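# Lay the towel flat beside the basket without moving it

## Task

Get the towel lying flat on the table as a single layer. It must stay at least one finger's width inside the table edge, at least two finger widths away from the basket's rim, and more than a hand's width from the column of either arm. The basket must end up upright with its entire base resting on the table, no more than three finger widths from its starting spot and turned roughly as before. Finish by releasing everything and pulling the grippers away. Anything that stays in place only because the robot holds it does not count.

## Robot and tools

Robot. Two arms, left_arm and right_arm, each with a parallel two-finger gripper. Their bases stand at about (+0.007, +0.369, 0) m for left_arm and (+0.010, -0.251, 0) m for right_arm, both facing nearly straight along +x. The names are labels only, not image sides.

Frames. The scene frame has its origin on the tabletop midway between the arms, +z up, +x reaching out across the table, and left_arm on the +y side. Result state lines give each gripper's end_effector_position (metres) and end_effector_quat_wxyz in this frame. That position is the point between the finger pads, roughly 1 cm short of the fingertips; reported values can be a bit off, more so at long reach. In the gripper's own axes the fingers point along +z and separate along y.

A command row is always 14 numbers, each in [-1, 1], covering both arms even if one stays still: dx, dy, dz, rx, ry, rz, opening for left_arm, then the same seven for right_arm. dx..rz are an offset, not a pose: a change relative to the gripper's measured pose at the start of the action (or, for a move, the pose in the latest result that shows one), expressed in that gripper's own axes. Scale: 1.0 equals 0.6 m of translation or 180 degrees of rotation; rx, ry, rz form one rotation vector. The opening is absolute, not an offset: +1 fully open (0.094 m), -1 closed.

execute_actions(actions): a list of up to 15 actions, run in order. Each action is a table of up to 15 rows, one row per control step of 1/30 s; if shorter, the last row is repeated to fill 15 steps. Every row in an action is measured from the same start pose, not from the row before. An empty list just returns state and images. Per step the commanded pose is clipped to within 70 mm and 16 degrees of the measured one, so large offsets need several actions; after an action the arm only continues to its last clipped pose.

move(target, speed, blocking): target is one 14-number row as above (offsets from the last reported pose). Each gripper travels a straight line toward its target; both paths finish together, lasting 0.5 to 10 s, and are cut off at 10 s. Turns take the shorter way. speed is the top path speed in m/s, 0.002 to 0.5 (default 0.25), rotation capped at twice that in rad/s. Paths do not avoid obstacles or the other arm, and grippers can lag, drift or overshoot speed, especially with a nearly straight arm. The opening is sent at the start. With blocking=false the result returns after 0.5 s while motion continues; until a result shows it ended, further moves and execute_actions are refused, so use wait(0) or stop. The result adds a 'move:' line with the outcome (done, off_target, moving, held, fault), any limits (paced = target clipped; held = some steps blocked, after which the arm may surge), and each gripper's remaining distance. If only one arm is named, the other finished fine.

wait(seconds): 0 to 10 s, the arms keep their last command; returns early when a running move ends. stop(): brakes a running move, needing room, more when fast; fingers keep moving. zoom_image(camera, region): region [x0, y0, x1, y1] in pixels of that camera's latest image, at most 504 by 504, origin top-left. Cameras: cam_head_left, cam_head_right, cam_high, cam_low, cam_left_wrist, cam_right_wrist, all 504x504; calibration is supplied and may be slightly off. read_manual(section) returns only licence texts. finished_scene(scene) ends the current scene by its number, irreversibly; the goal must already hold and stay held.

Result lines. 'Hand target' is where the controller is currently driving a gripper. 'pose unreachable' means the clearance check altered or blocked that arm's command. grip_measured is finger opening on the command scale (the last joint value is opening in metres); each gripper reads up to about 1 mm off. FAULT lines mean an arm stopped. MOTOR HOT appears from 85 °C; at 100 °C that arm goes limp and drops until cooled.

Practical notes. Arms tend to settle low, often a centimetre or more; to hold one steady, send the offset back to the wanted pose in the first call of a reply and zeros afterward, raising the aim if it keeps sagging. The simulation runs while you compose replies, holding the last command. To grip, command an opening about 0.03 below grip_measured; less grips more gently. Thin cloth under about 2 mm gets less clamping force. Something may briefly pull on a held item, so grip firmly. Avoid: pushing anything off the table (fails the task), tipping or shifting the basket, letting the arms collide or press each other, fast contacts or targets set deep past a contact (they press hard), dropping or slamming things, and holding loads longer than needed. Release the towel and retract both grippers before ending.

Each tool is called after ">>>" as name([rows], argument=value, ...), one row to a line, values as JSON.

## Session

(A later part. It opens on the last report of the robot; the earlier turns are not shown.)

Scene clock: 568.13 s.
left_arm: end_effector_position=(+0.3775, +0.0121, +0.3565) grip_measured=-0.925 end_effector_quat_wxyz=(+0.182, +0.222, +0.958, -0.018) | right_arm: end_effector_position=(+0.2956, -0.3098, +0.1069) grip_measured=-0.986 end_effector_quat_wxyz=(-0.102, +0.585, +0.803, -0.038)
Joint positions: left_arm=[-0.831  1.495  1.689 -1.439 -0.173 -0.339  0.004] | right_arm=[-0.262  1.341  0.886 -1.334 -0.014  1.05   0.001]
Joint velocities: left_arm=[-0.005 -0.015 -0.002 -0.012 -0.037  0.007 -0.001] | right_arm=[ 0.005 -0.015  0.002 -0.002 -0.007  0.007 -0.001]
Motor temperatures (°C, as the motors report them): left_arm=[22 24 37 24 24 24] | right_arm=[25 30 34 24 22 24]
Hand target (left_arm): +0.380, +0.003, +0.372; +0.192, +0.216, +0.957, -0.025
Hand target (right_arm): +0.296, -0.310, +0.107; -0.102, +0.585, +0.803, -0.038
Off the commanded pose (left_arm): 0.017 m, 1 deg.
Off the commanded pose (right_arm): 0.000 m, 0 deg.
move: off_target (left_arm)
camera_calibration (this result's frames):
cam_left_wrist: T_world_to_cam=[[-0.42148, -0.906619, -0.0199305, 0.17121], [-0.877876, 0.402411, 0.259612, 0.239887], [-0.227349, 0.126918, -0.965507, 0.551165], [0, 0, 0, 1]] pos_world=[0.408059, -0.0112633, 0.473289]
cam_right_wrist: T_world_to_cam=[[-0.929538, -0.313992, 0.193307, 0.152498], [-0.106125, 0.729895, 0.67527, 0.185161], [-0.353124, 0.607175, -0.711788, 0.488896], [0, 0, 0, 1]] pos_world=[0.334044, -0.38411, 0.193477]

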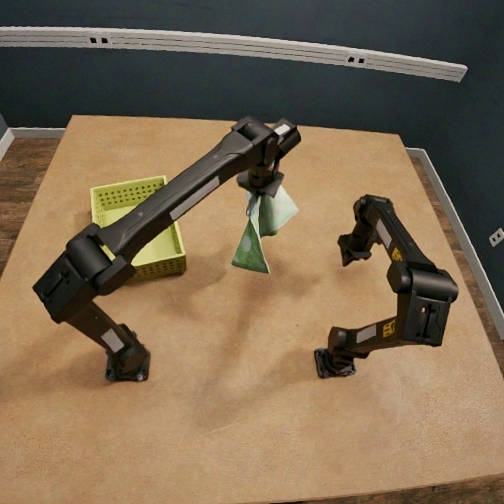

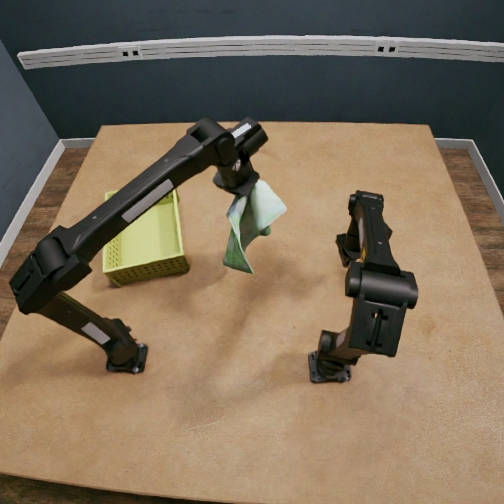

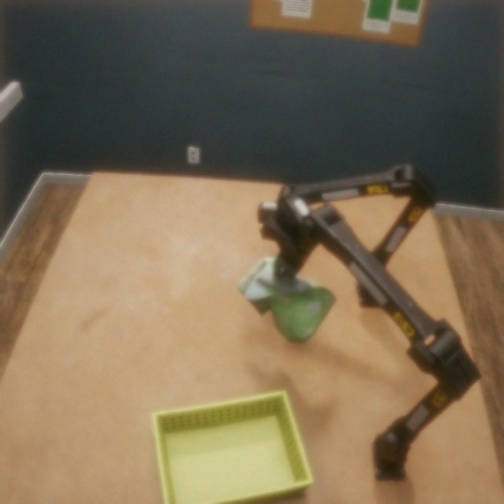

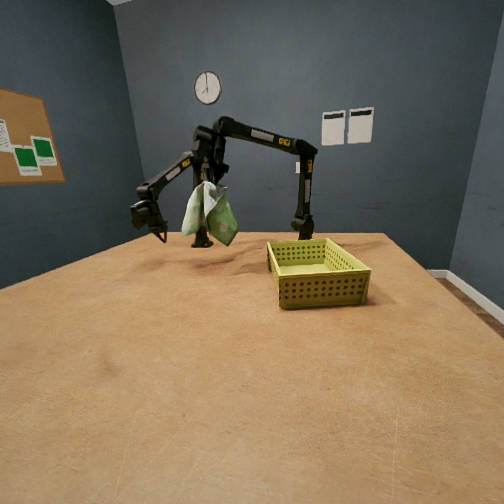

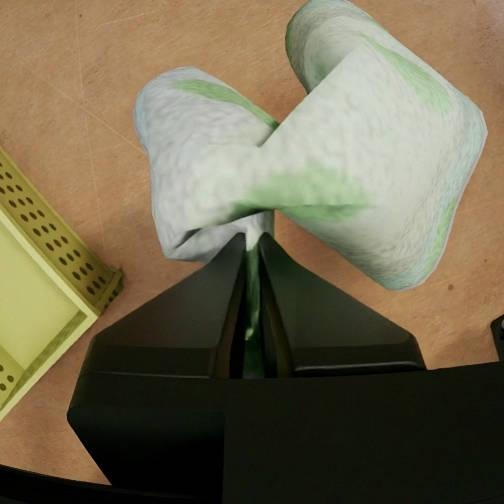

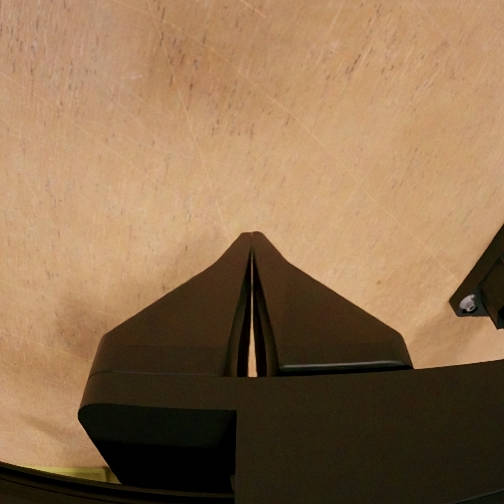

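>>> move(target=[0,0,-0.03,0,0,-0.45,-1, 0,0,0,0,0,0,-1], speed=0.15)

>>> zoom_image(camera="cam_head_right", region=[150,130,400,380])

>>> zoom_image(camera="cam_low", region=[130,130,330,330])

Scene clock: 585.30 s.
left_arm: end_effector_position=(+0.3728, +0.0172, +0.3543) grip_measured=-0.924 end_effector_quat_wxyz=(+0.124, -0.447, +0.878, -0.117) | right_arm: end_effector_position=(+0.2956, -0.3098, +0.1069) grip_measured=-0.986 end_effector_quat_wxyz=(-0.102, +0.585, +0.803, -0.038)
Joint positions: left_arm=[-0.831  1.495  1.689 -1.469 -0.173 -1.74   0.004] | right_arm=[-0.262  1.341  0.886 -1.334 -0.014  1.05   0.001]
Joint velocities: left_arm=[ 0.005  0.005 -0.002  0.012  0.037 -0.051  0.   ] | right_arm=[-0.005 -0.005 -0.017 -0.007 -0.037 -0.037  0.   ]
Motor temperatures (°C, as the motors report them): left_arm=[22 24 39 24 24 24] | right_arm=[25 30 34 24 22 24]
Hand target (left_arm): +0.371, +0.014, +0.373; +0.127, -0.453, +0.873, -0.132
Hand target (right_arm): +0.296, -0.310, +0.107; -0.102, +0.585, +0.803, -0.038
Off the commanded pose (left_arm): 0.019 m, 2 deg.
Off the commanded pose (right_arm): 0.000 m, 0 deg.
move: off_target (left_arm)
camera_calibration (this result's frames):
cam_left_wrist: T_world_to_cam=[[0.761288, -0.553745, 0.337353, -0.399778], [-0.646308, -0.606137, 0.463555, 0.0930417], [-0.0522087, -0.570933, -0.819335, 0.442222], [0, 0, 0, 1]] pos_world=[0.387568, 0.0875004, 0.454064]
cam_right_wrist: T_world_to_cam=[[-0.929538, -0.313992, 0.193307, 0.152498], [-0.106125, 0.729895, 0.67527, 0.185161], [-0.353124, 0.607175, -0.711788, 0.488896], [0, 0, 0, 1]] pos_world=[0.334044, -0.38411, 0.193477]

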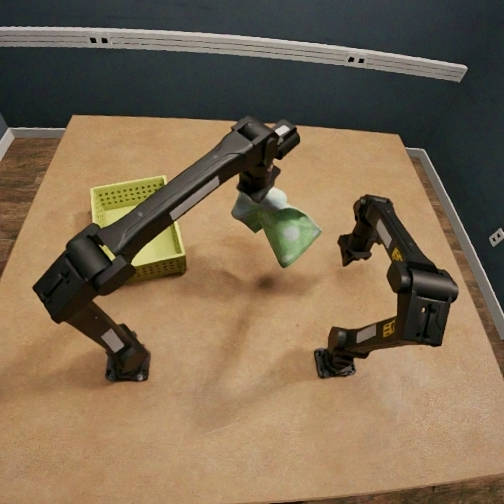

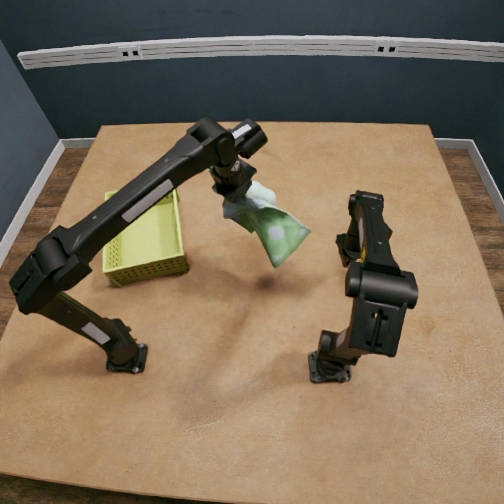

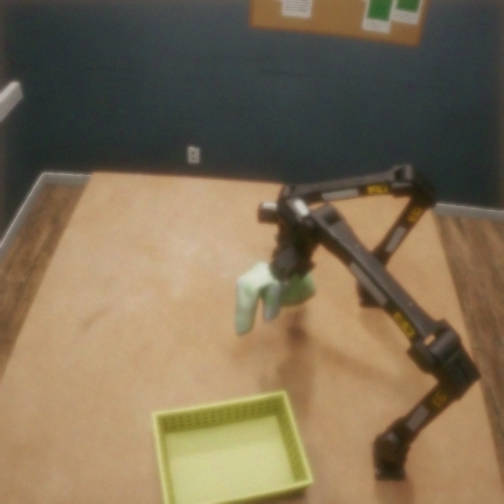

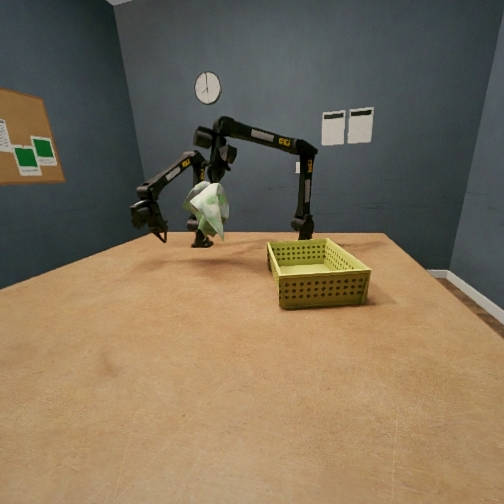

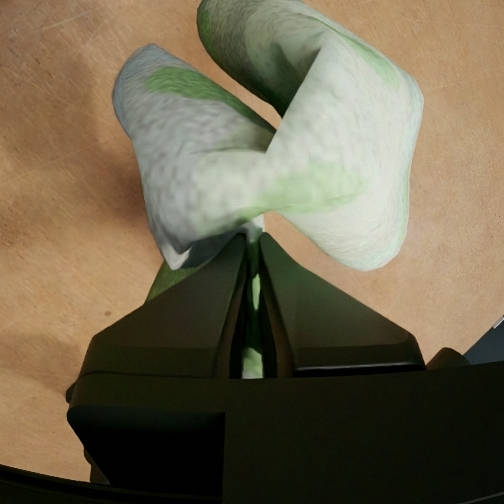

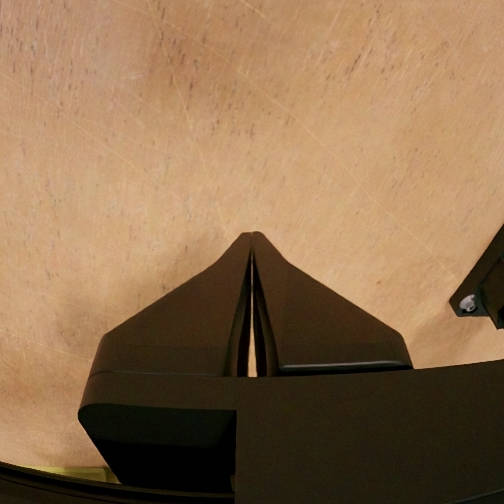

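Region (150, 130, 400, 380) of cam_head_right's 504x504 image, scaled by 2.016, with more detail than that image has.

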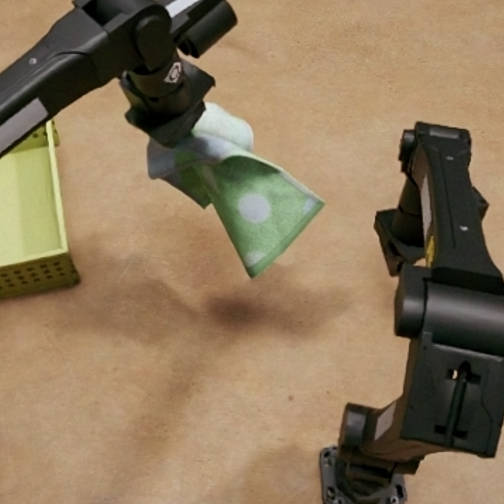

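Region (130, 130, 330, 330) of cam_low's 504x504 image, scaled by 2.520, with more detail than that image has.

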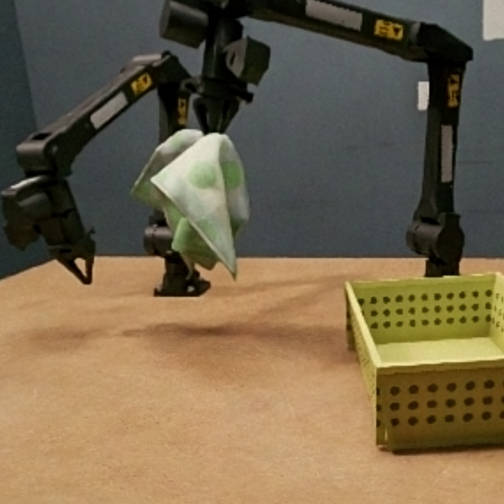

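>>> move(target=[0.05,-0.1,0.36,0,0,0,-1, 0,0,0,0,0,0,-1], speed=0.1)

>>> zoom_image(camera="cam_head_right", region=[150,130,400,380])

Scene clock: 596.87 s.
left_arm: end_effector_position=(+0.4569, -0.0614, +0.1707) grip_measured=-0.924 end_effector_quat_wxyz=(+0.122, -0.448, +0.879, -0.112) | right_arm: end_effector_position=(+0.2956, -0.3098, +0.1069) grip_measured=-0.986 end_effector_quat_wxyz=(-0.102, +0.585, +0.803, -0.038)
Joint positions: left_arm=[-0.817  1.813  1.608 -1.076 -0.169 -1.728  0.004] | right_arm=[-0.262  1.341  0.886 -1.334 -0.014  1.05   0.001]
Joint velocities: left_arm=[-0.005 -0.005 -0.002  0.002  0.051 -0.022 -0.001] | right_arm=[-0.015 -0.015 -0.002 -0.007 -0.066 -0.022 -0.   ]
Motor temperatures (°C, as the motors report them): left_arm=[22 24 38 24 24 24] | right_arm=[25 30 34 24 22 24]
Hand target (left_arm): +0.468, -0.061, +0.166; +0.124, -0.447, +0.878, -0.116
Hand target (right_arm): +0.296, -0.310, +0.107; -0.102, +0.585, +0.803, -0.038
Off the commanded pose (left_arm): 0.014 m, 1 deg.
Off the commanded pose (right_arm): 0.000 m, 0 deg.
move: off_target (left_arm)
camera_calibration (this result's frames):
cam_left_wrist: T_world_to_cam=[[0.764622, -0.554129, 0.32908, -0.4455], [-0.642033, -0.610489, 0.463785, 0.182562], [-0.0560971, -0.565901, -0.822563, 0.254011], [0, 0, 0, 1]] pos_world=[0.472099, 0.00833226, 0.270876]
cam_right_wrist: T_world_to_cam=[[-0.929538, -0.313992, 0.193307, 0.152498], [-0.106125, 0.729895, 0.67527, 0.185161], [-0.353124, 0.607175, -0.711788, 0.488896], [0, 0, 0, 1]] pos_world=[0.334044, -0.38411, 0.193477]

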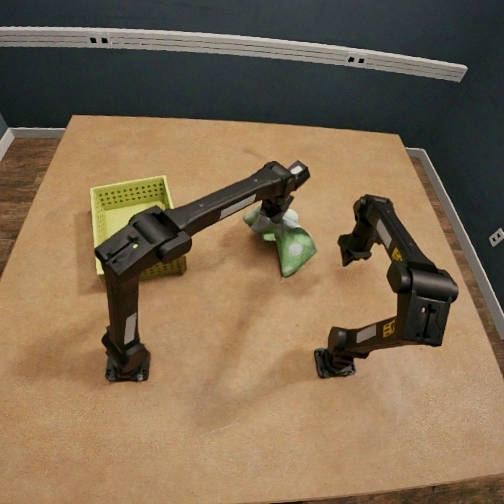

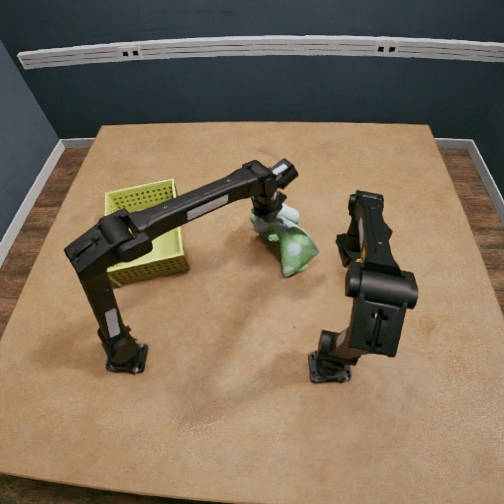

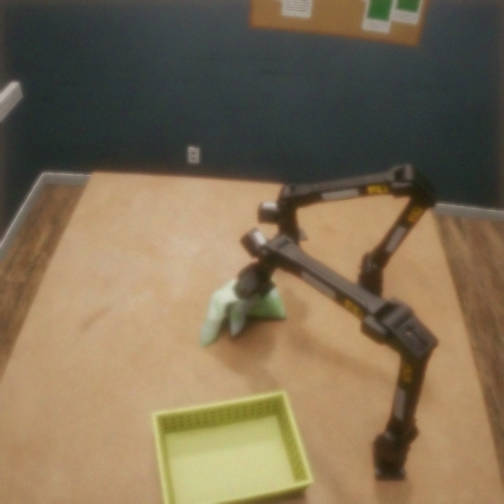

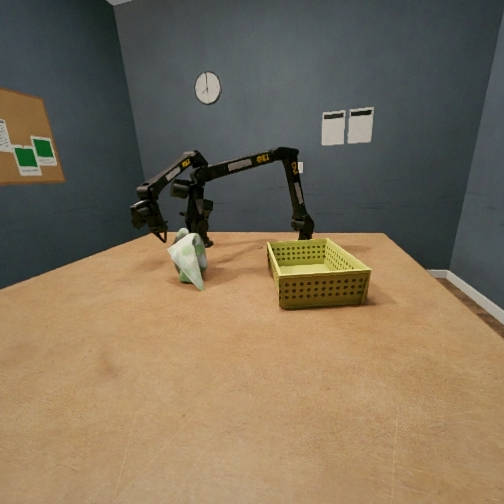

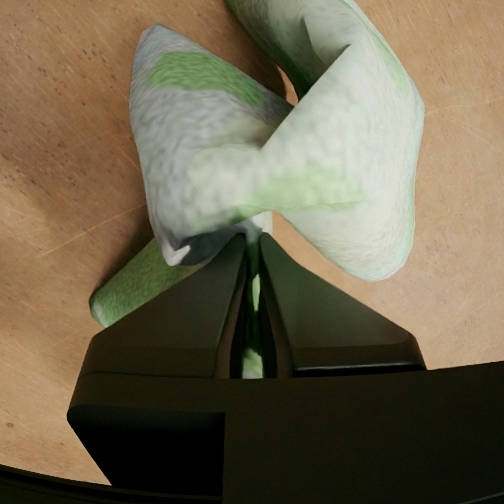

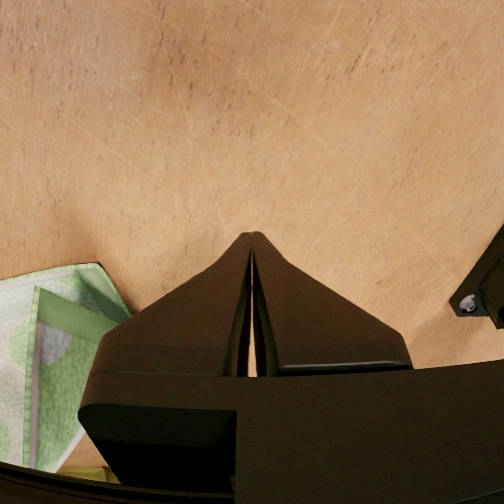

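Region (150, 130, 400, 380) of cam_head_right's 504x504 image, scaled by 2.016, with more detail than that image has.

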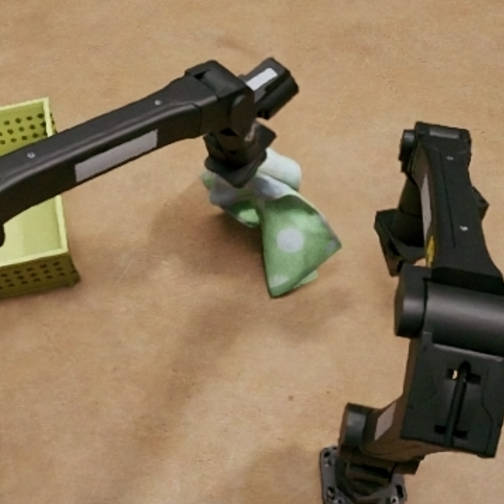

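>>> move(target=[0,0,0,0,0,0,-1, 0.2,0.08,0.0,0,0,0,-0.1], speed=0.12)

Scene clock: 603.10 s.
left_arm: end_effector_position=(+0.4569, -0.0614, +0.1707) grip_measured=-0.924 end_effector_quat_wxyz=(+0.123, -0.448, +0.879, -0.112) | right_arm: end_effector_position=(+0.2923, -0.1870, +0.1058) grip_measured=-0.102 end_effector_quat_wxyz=(-0.106, +0.581, +0.805, -0.053)
Joint positions: left_arm=[-0.817  1.813  1.608 -1.076 -0.169 -1.728  0.004] | right_arm=[ 0.125  1.341  0.88  -1.334 -0.079  1.42   0.042]
Joint velocities: left_arm=[-0.005 -0.015 -0.017 -0.017 -0.051  0.007  0.001] | right_arm=[ 0.005 -0.005  0.002 -0.002 -0.037 -0.022 -0.001]
Motor temperatures (°C, as the motors report them): left_arm=[22 25 37 24 24 24] | right_arm=[25 30 34 24 22 24]
Hand target (left_arm): +0.457, -0.061, +0.171; +0.122, -0.448, +0.879, -0.112
Hand target (right_arm): +0.306, -0.184, +0.113; -0.098, +0.586, +0.804, -0.043
Off the commanded pose (left_arm): 0.000 m, 0 deg.
Off the commanded pose (right_arm): 0.016 m, 2 deg.
move: off_target (right_arm)
camera_calibration (this result's frames):
cam_left_wrist: T_world_to_cam=[[0.764411, -0.554444, 0.329039, -0.445416], [-0.642268, -0.610314, 0.46369, 0.182696], [-0.0562735, -0.565781, -0.822633, 0.254111], [0, 0, 0, 1]] pos_world=[0.472121, 0.0083147, 0.270884]
cam_right_wrist: T_world_to_cam=[[-0.920887, -0.321695, 0.220179, 0.181389], [-0.0998681, 0.740645, 0.664433, 0.0972842], [-0.376819, 0.58988, -0.714177, 0.416301], [0, 0, 0, 1]] pos_world=[0.333625, -0.259269, 0.192736]

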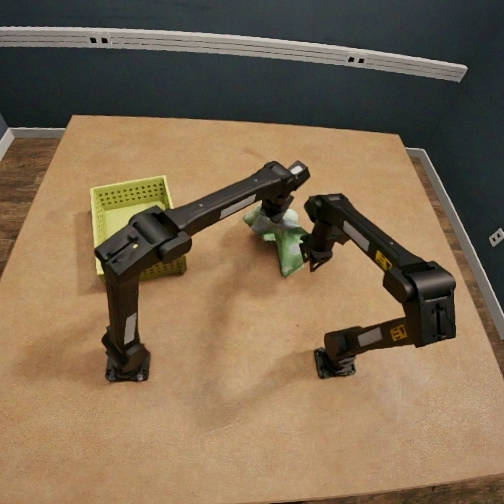

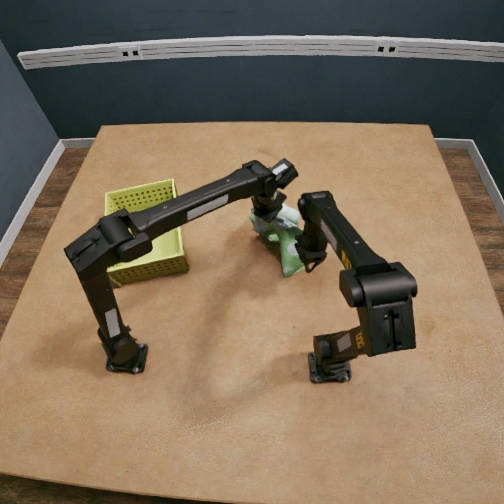

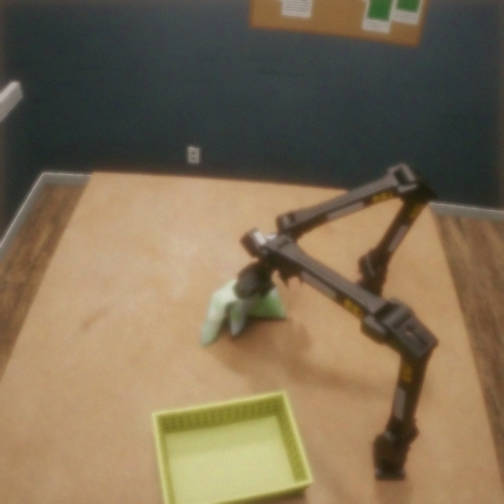

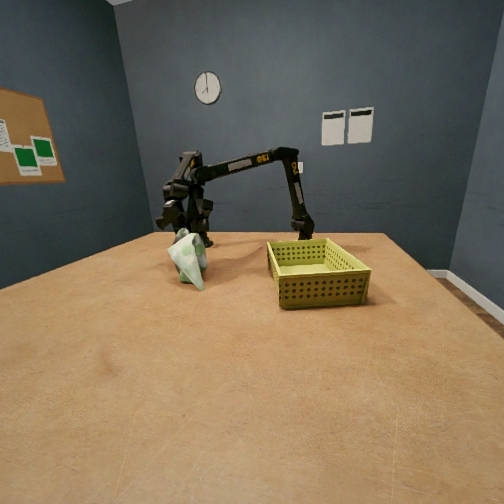

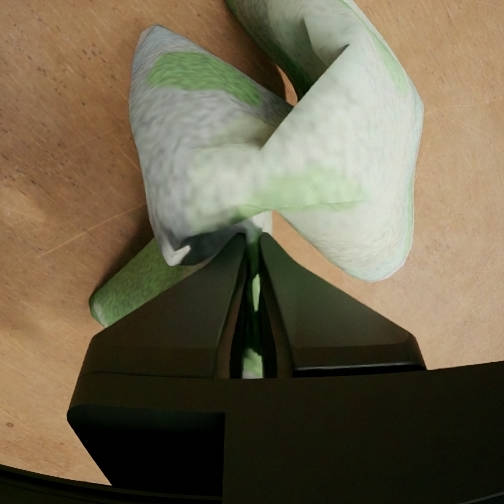

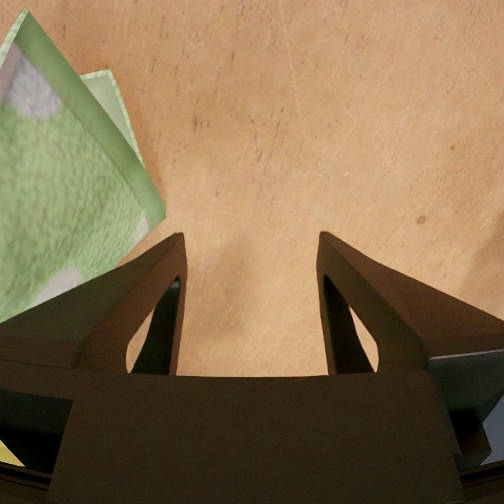

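>>> move(target=[0,0,0,0,0,0,-1, 0.04,0.06,-0.01,0,0,0,0.2], speed=0.08)

>>> move(target=[0,0,0,0,0,0,-1, 0,0.01,0.09,0,0,0,0.2], speed=0.05)

Scene clock: 629.83 s.
left_arm: end_effector_position=(+0.4569, -0.0613, +0.1707) grip_measured=-0.924 end_effector_quat_wxyz=(+0.123, -0.448, +0.878, -0.112) | right_arm: end_effector_position=(+0.3028, -0.1608, +0.0986) grip_measured=+0.198 end_effector_quat_wxyz=(-0.115, +0.578, +0.805, -0.067)
Joint positions: left_arm=[-0.817  1.813  1.608 -1.076 -0.17  -1.728  0.004] | right_arm=[ 0.197  1.415  0.926 -1.334 -0.09   1.485  0.056]
Joint velocities: left_arm=[ 0.005  0.005 -0.007  0.002  0.007 -0.037  0.002] | right_arm=[-0.005 -0.015  0.012  0.002 -0.022 -0.022  0.   ]
Motor temperatures (°C, as the motors report them): left_arm=[22 26 36 24 24 24] | right_arm=[25 30 36 24 22 24]
Hand target (left_arm): +0.457, -0.061, +0.171; +0.123, -0.448, +0.879, -0.112
Hand target (right_arm): +0.320, -0.154, +0.108; -0.105, +0.581, +0.806, -0.053
Off the commanded pose (left_arm): 0.000 m, 0 deg.
Off the commanded pose (right_arm): 0.020 m, 2 deg.
move: off_target (right_arm)
camera_calibration (this result's frames):
cam_left_wrist: T_world_to_cam=[[0.764779, -0.553813, 0.329247, -0.445604], [-0.64191, -0.611038, 0.463233, 0.182671], [-0.0553618, -0.565617, -0.822807, 0.253809], [0, 0, 0, 1]] pos_world=[0.472099, 0.00839633, 0.270931]
cam_right_wrist: T_world_to_cam=[[-0.911471, -0.324756, 0.252497, 0.194522], [-0.0839222, 0.747693, 0.658721, 0.0805456], [-0.402714, 0.579214, -0.708754, 0.405282], [0, 0, 0, 1]] pos_world=[0.347273, -0.231796, 0.185072]

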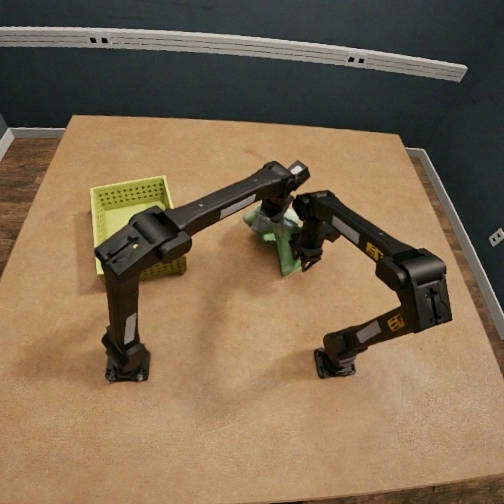

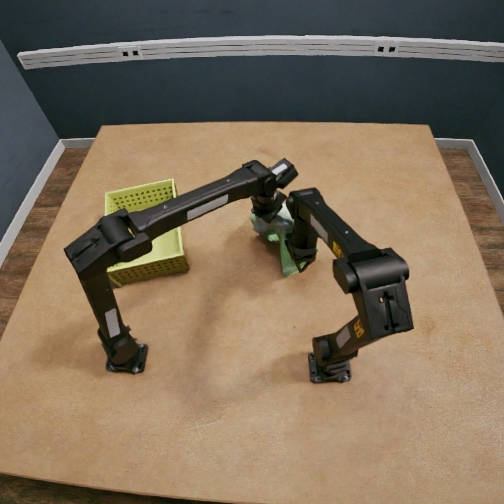

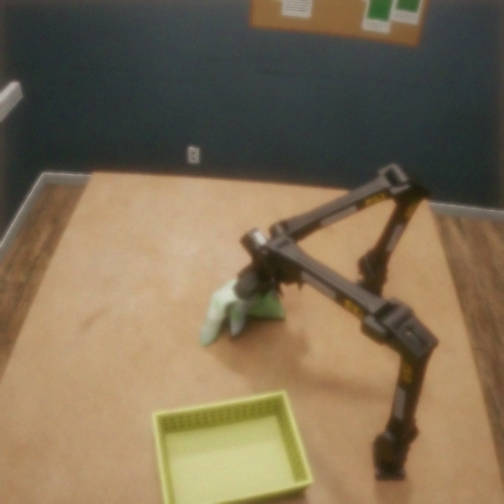

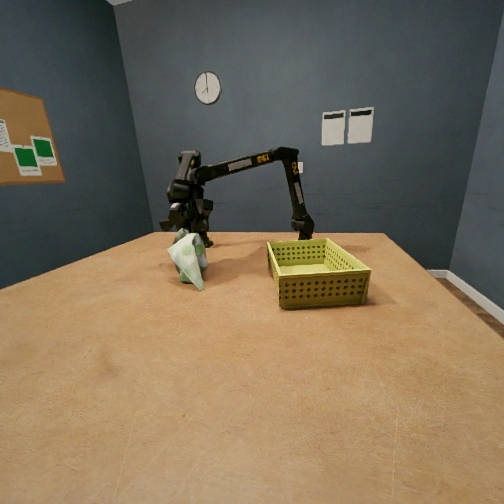

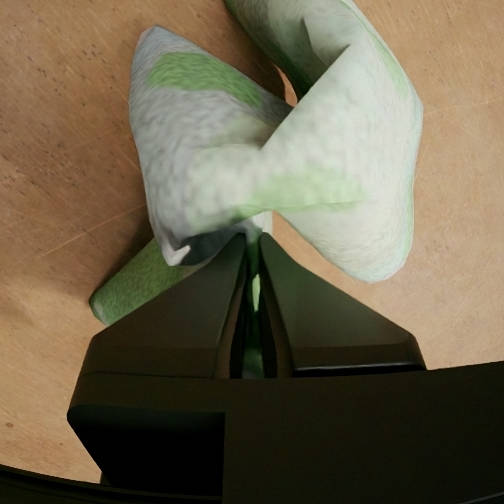

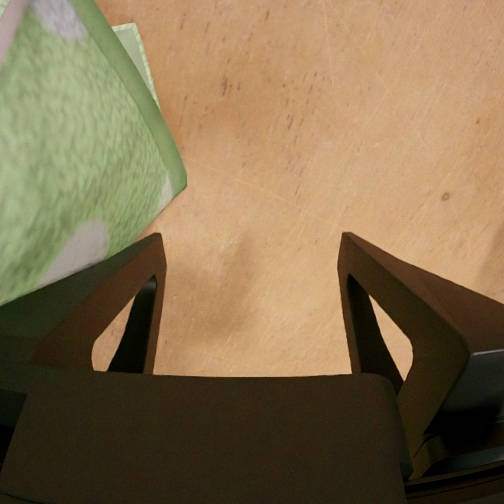

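Scene clock: 631.27 s.
left_arm: end_effector_position=(+0.4569, -0.0613, +0.1707) grip_measured=-0.924 end_effector_quat_wxyz=(+0.123, -0.448, +0.878, -0.112) | right_arm: end_effector_position=(+0.2935, -0.1604, +0.0488) grip_measured=+0.198 end_effector_quat_wxyz=(-0.115, +0.577, +0.806, -0.068)
Joint positions: left_arm=[-0.817  1.813  1.608 -1.076 -0.17  -1.728  0.004] | right_arm=[ 0.206  1.473  0.833 -1.185 -0.09   1.493  0.056]
Joint velocities: left_arm=[-0.005 -0.005  0.007 -0.002 -0.022 -0.007  0.   ] | right_arm=[-0.024  0.005 -0.007 -0.002 -0.037  0.037 -0.   ]
Motor temperatures (°C, as the motors report them): left_arm=[22 26 36 24 24 24] | right_arm=[25 30 36 24 22 24]
Hand target (left_arm): +0.457, -0.061, +0.171; +0.123, -0.448, +0.878, -0.112
Hand target (right_arm): +0.295, -0.157, +0.045; -0.115, +0.578, +0.805, -0.067
Off the commanded pose (left_arm): 0.000 m, 0 deg.
Off the commanded pose (right_arm): 0.005 m, 0 deg.
move: done
camera_calibration (this result's frames):
cam_left_wrist: T_world_to_cam=[[0.764779, -0.553813, 0.329247, -0.445604], [-0.64191, -0.611038, 0.463233, 0.182671], [-0.0553618, -0.565617, -0.822807, 0.253809], [0, 0, 0, 1]] pos_world=[0.472099, 0.00839633, 0.270931]
cam_right_wrist: T_world_to_cam=[[-0.910559, -0.325811, 0.254419, 0.198173], [-0.0844196, 0.749055, 0.657108, 0.112689], [-0.404667, 0.576857, -0.709564, 0.366234], [0, 0, 0, 1]] pos_world=[0.338164, -0.231108, 0.135398]

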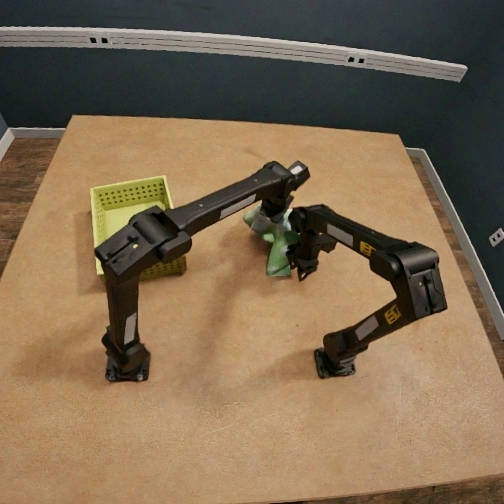

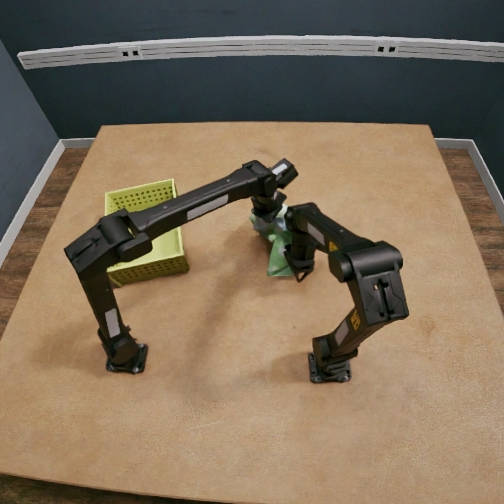

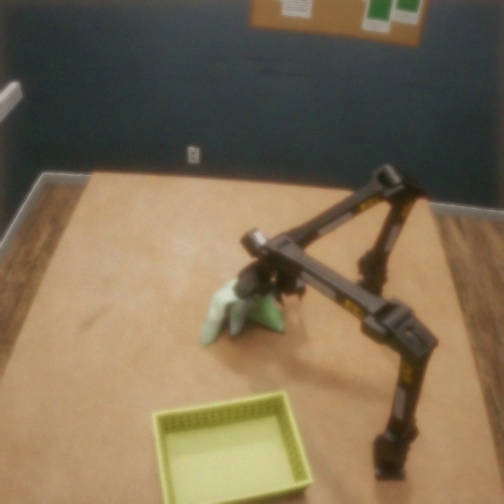

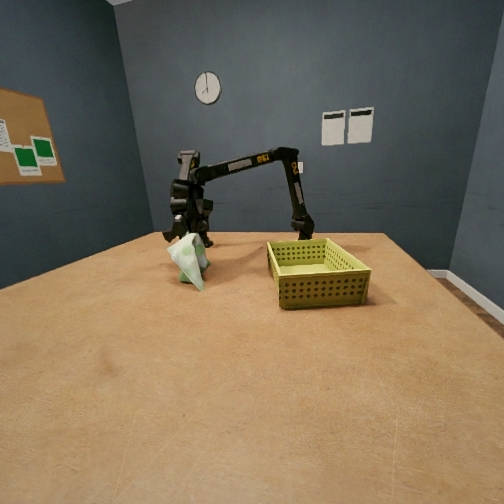

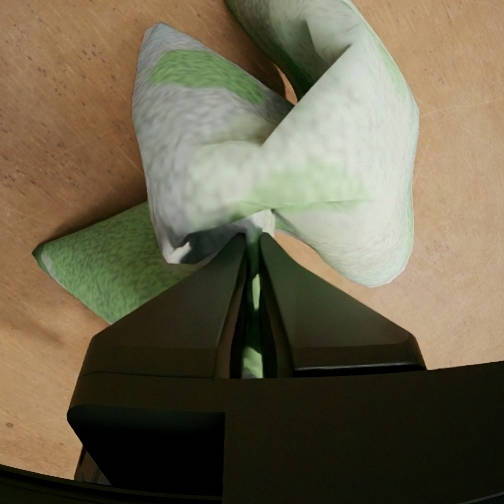

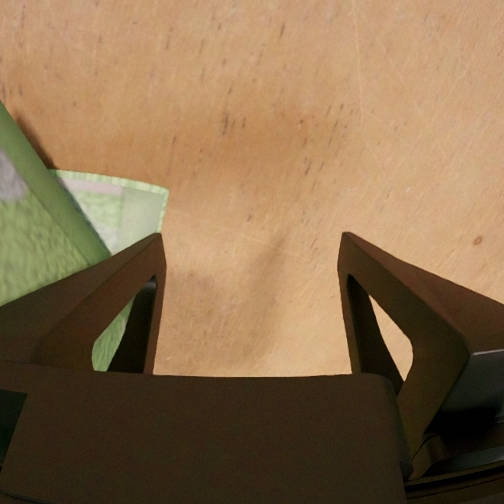

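>>> move(target=[0,0,0,0,0,0,-1, 0,-0.02,-0.12,0,0,0,0.3], speed=0.08)

>>> move(target=[0,0,0,0,0,0,-1, 0,0.1,-0.02,0,0,0,0.3], speed=0.08)

Scene clock: 636.93 s.
left_arm: end_effector_position=(+0.4569, -0.0613, +0.1707) grip_measured=-0.924 end_effector_quat_wxyz=(+0.123, -0.448, +0.878, -0.112) | right_arm: end_effector_position=(+0.2861, -0.1670, +0.1052) grip_measured=+0.298 end_effector_quat_wxyz=(-0.129, +0.577, +0.802, -0.082)
Joint positions: left_arm=[-0.817  1.813  1.608 -1.076 -0.17  -1.728  0.004] | right_arm=[ 0.191  1.389  0.911 -1.387 -0.09   1.48   0.061]
Joint velocities: left_arm=[ 0.015 -0.015  0.007  0.012  0.022  0.066 -0.   ] | right_arm=[ 0.005 -0.005  0.012  0.012 -0.081 -0.037 -0.001]
Motor temperatures (°C, as the motors report them): left_arm=[22 26 36 24 24 24] | right_arm=[25 30 36 24 22 24]
Hand target (left_arm): +0.457, -0.061, +0.171; +0.123, -0.448, +0.878, -0.112
Hand target (right_arm): +0.300, -0.167, +0.121; -0.115, +0.577, +0.806, -0.068
Off the commanded pose (left_arm): 0.000 m, 0 deg.
Off the commanded pose (right_arm): 0.022 m, 2 deg.
move: off_target (right_arm)
camera_calibration (this result's frames):
cam_left_wrist: T_world_to_cam=[[0.764779, -0.553813, 0.329247, -0.445604], [-0.64191, -0.611038, 0.463233, 0.182671], [-0.0553618, -0.565617, -0.822807, 0.253809], [0, 0, 0, 1]] pos_world=[0.472099, 0.00839633, 0.270931]
cam_right_wrist: T_world_to_cam=[[-0.900839, -0.321492, 0.291773, 0.16897], [-0.0569233, 0.753713, 0.654734, 0.0731332], [-0.430405, 0.573202, -0.697274, 0.412495], [0, 0, 0, 1]] pos_world=[0.333917, -0.237242, 0.190438]

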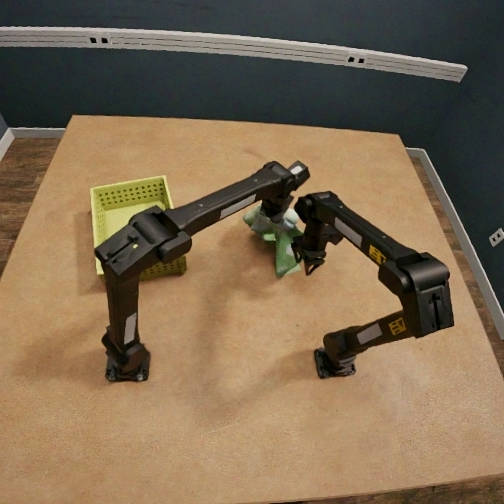

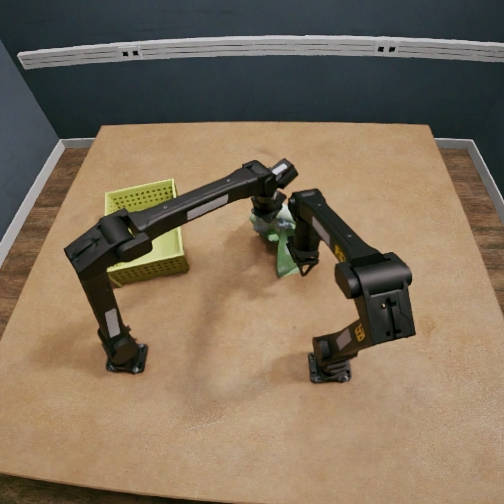

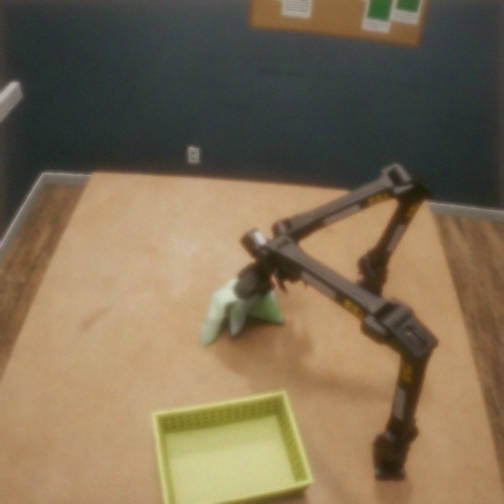

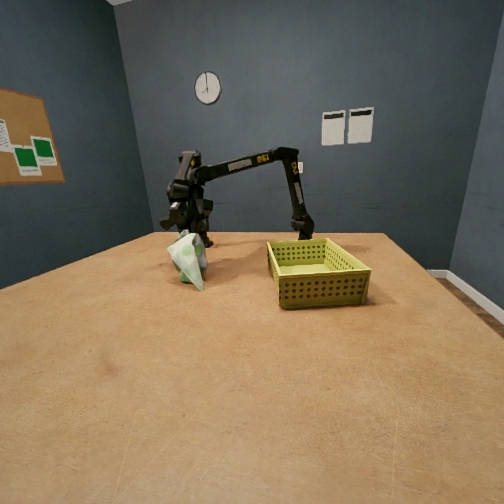

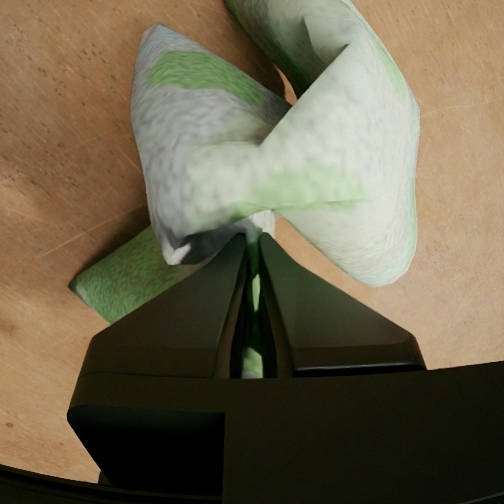

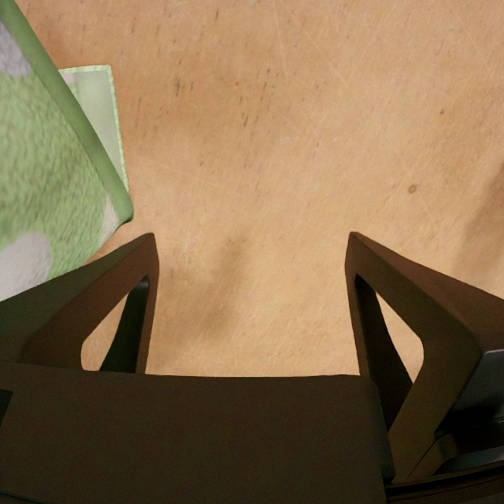

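Scene clock: 637.93 s.
left_arm: end_effector_position=(+0.4569, -0.0613, +0.1707) grip_measured=-0.924 end_effector_quat_wxyz=(+0.123, -0.448, +0.878, -0.112) | right_arm: end_effector_position=(+0.2886, -0.1663, +0.0916) grip_measured=+0.298 end_effector_quat_wxyz=(-0.145, +0.576, +0.798, -0.101)
Joint positions: left_arm=[-0.817  1.813  1.608 -1.076 -0.17  -1.728  0.004] | right_arm=[ 0.191  1.45   0.922 -1.387 -0.09   1.48   0.061]
Joint velocities: left_arm=[ 0.005 -0.005  0.012  0.007  0.066 -0.081  0.   ] | right_arm=[-0.005 -0.005 -0.007  0.007 -0.022  0.022 -0.001]
Motor temperatures (°C, as the motors report them): left_arm=[22 26 36 24 24 24] | right_arm=[25 30 36 24 22 24]
Hand target (left_arm): +0.457, -0.061, +0.171; +0.123, -0.448, +0.878, -0.112
Hand target (right_arm): +0.290, -0.166, +0.095; -0.141, +0.576, +0.799, -0.097
Off the commanded pose (left_arm): 0.000 m, 0 deg.
Off the commanded pose (right_arm): 0.059 m, 3 deg.
move: held (right_arm); limits=held; held on 18 of 30 steps (right_arm), including the last (right_arm)
pose unreachable (right arm): on one or more control steps of this call, first in action 0 (counted from 0), this arm could not follow its commanded pose, so it was not sent that pose on those steps. On the call's last step it was still not sent that pose. It may still have moved: this result reports where it is.
cause: the commanded pose would bring a part of the arm too close to another arm (this arm's forearm (the part past joint 3) and the other arm's wrist (the part past joint 4)).
camera_calibration (this result's frames):
cam_left_wrist: T_world_to_cam=[[0.764779, -0.553813, 0.329247, -0.445604], [-0.64191, -0.611038, 0.463233, 0.182671], [-0.0553618, -0.565617, -0.822807, 0.253809], [0, 0, 0, 1]] pos_world=[0.472099, 0.00839633, 0.270931]
cam_right_wrist: T_world_to_cam=[[-0.885422, -0.317632, 0.339318, 0.167284], [-0.0251121, 0.761677, 0.64747, 0.0745059], [-0.464108, 0.564763, -0.682383, 0.410709], [0, 0, 0, 1]] pos_world=[0.340601, -0.235568, 0.175258]

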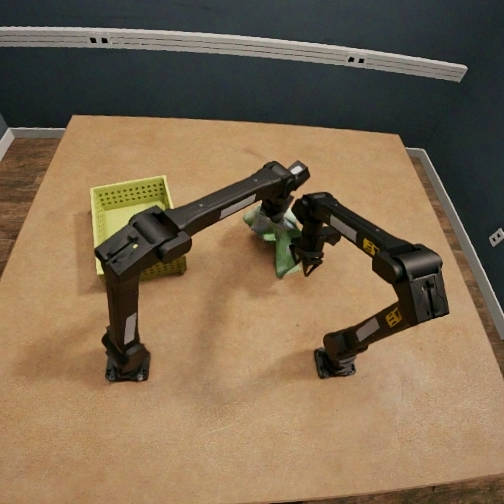

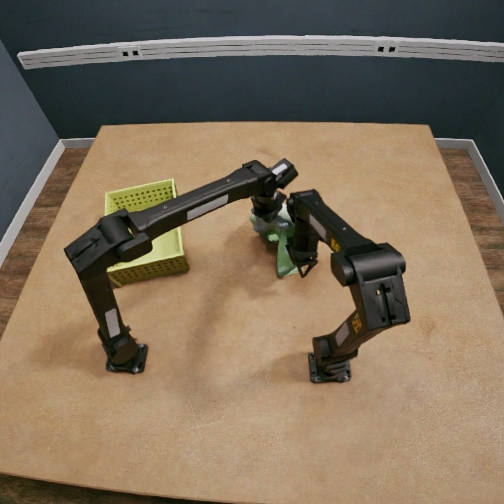

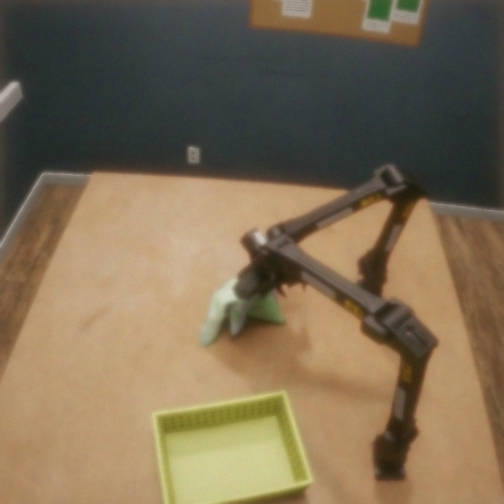

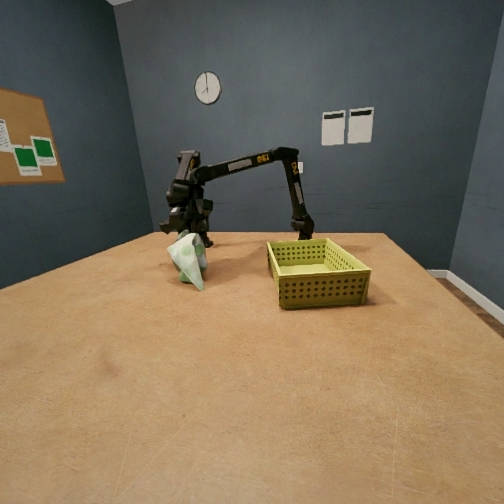

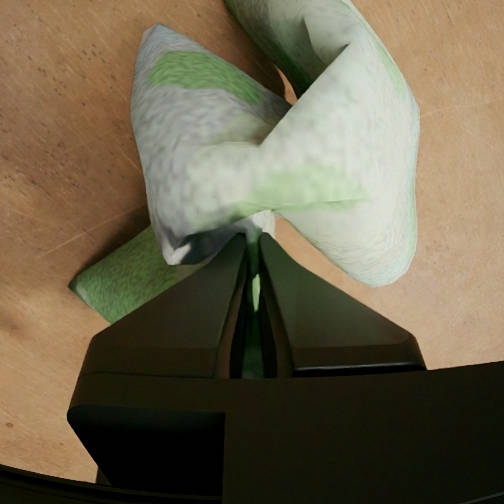

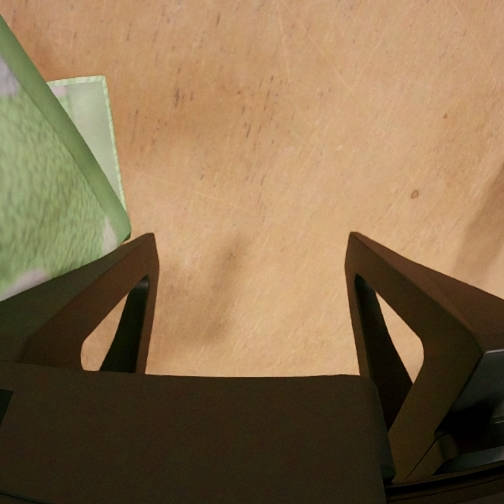

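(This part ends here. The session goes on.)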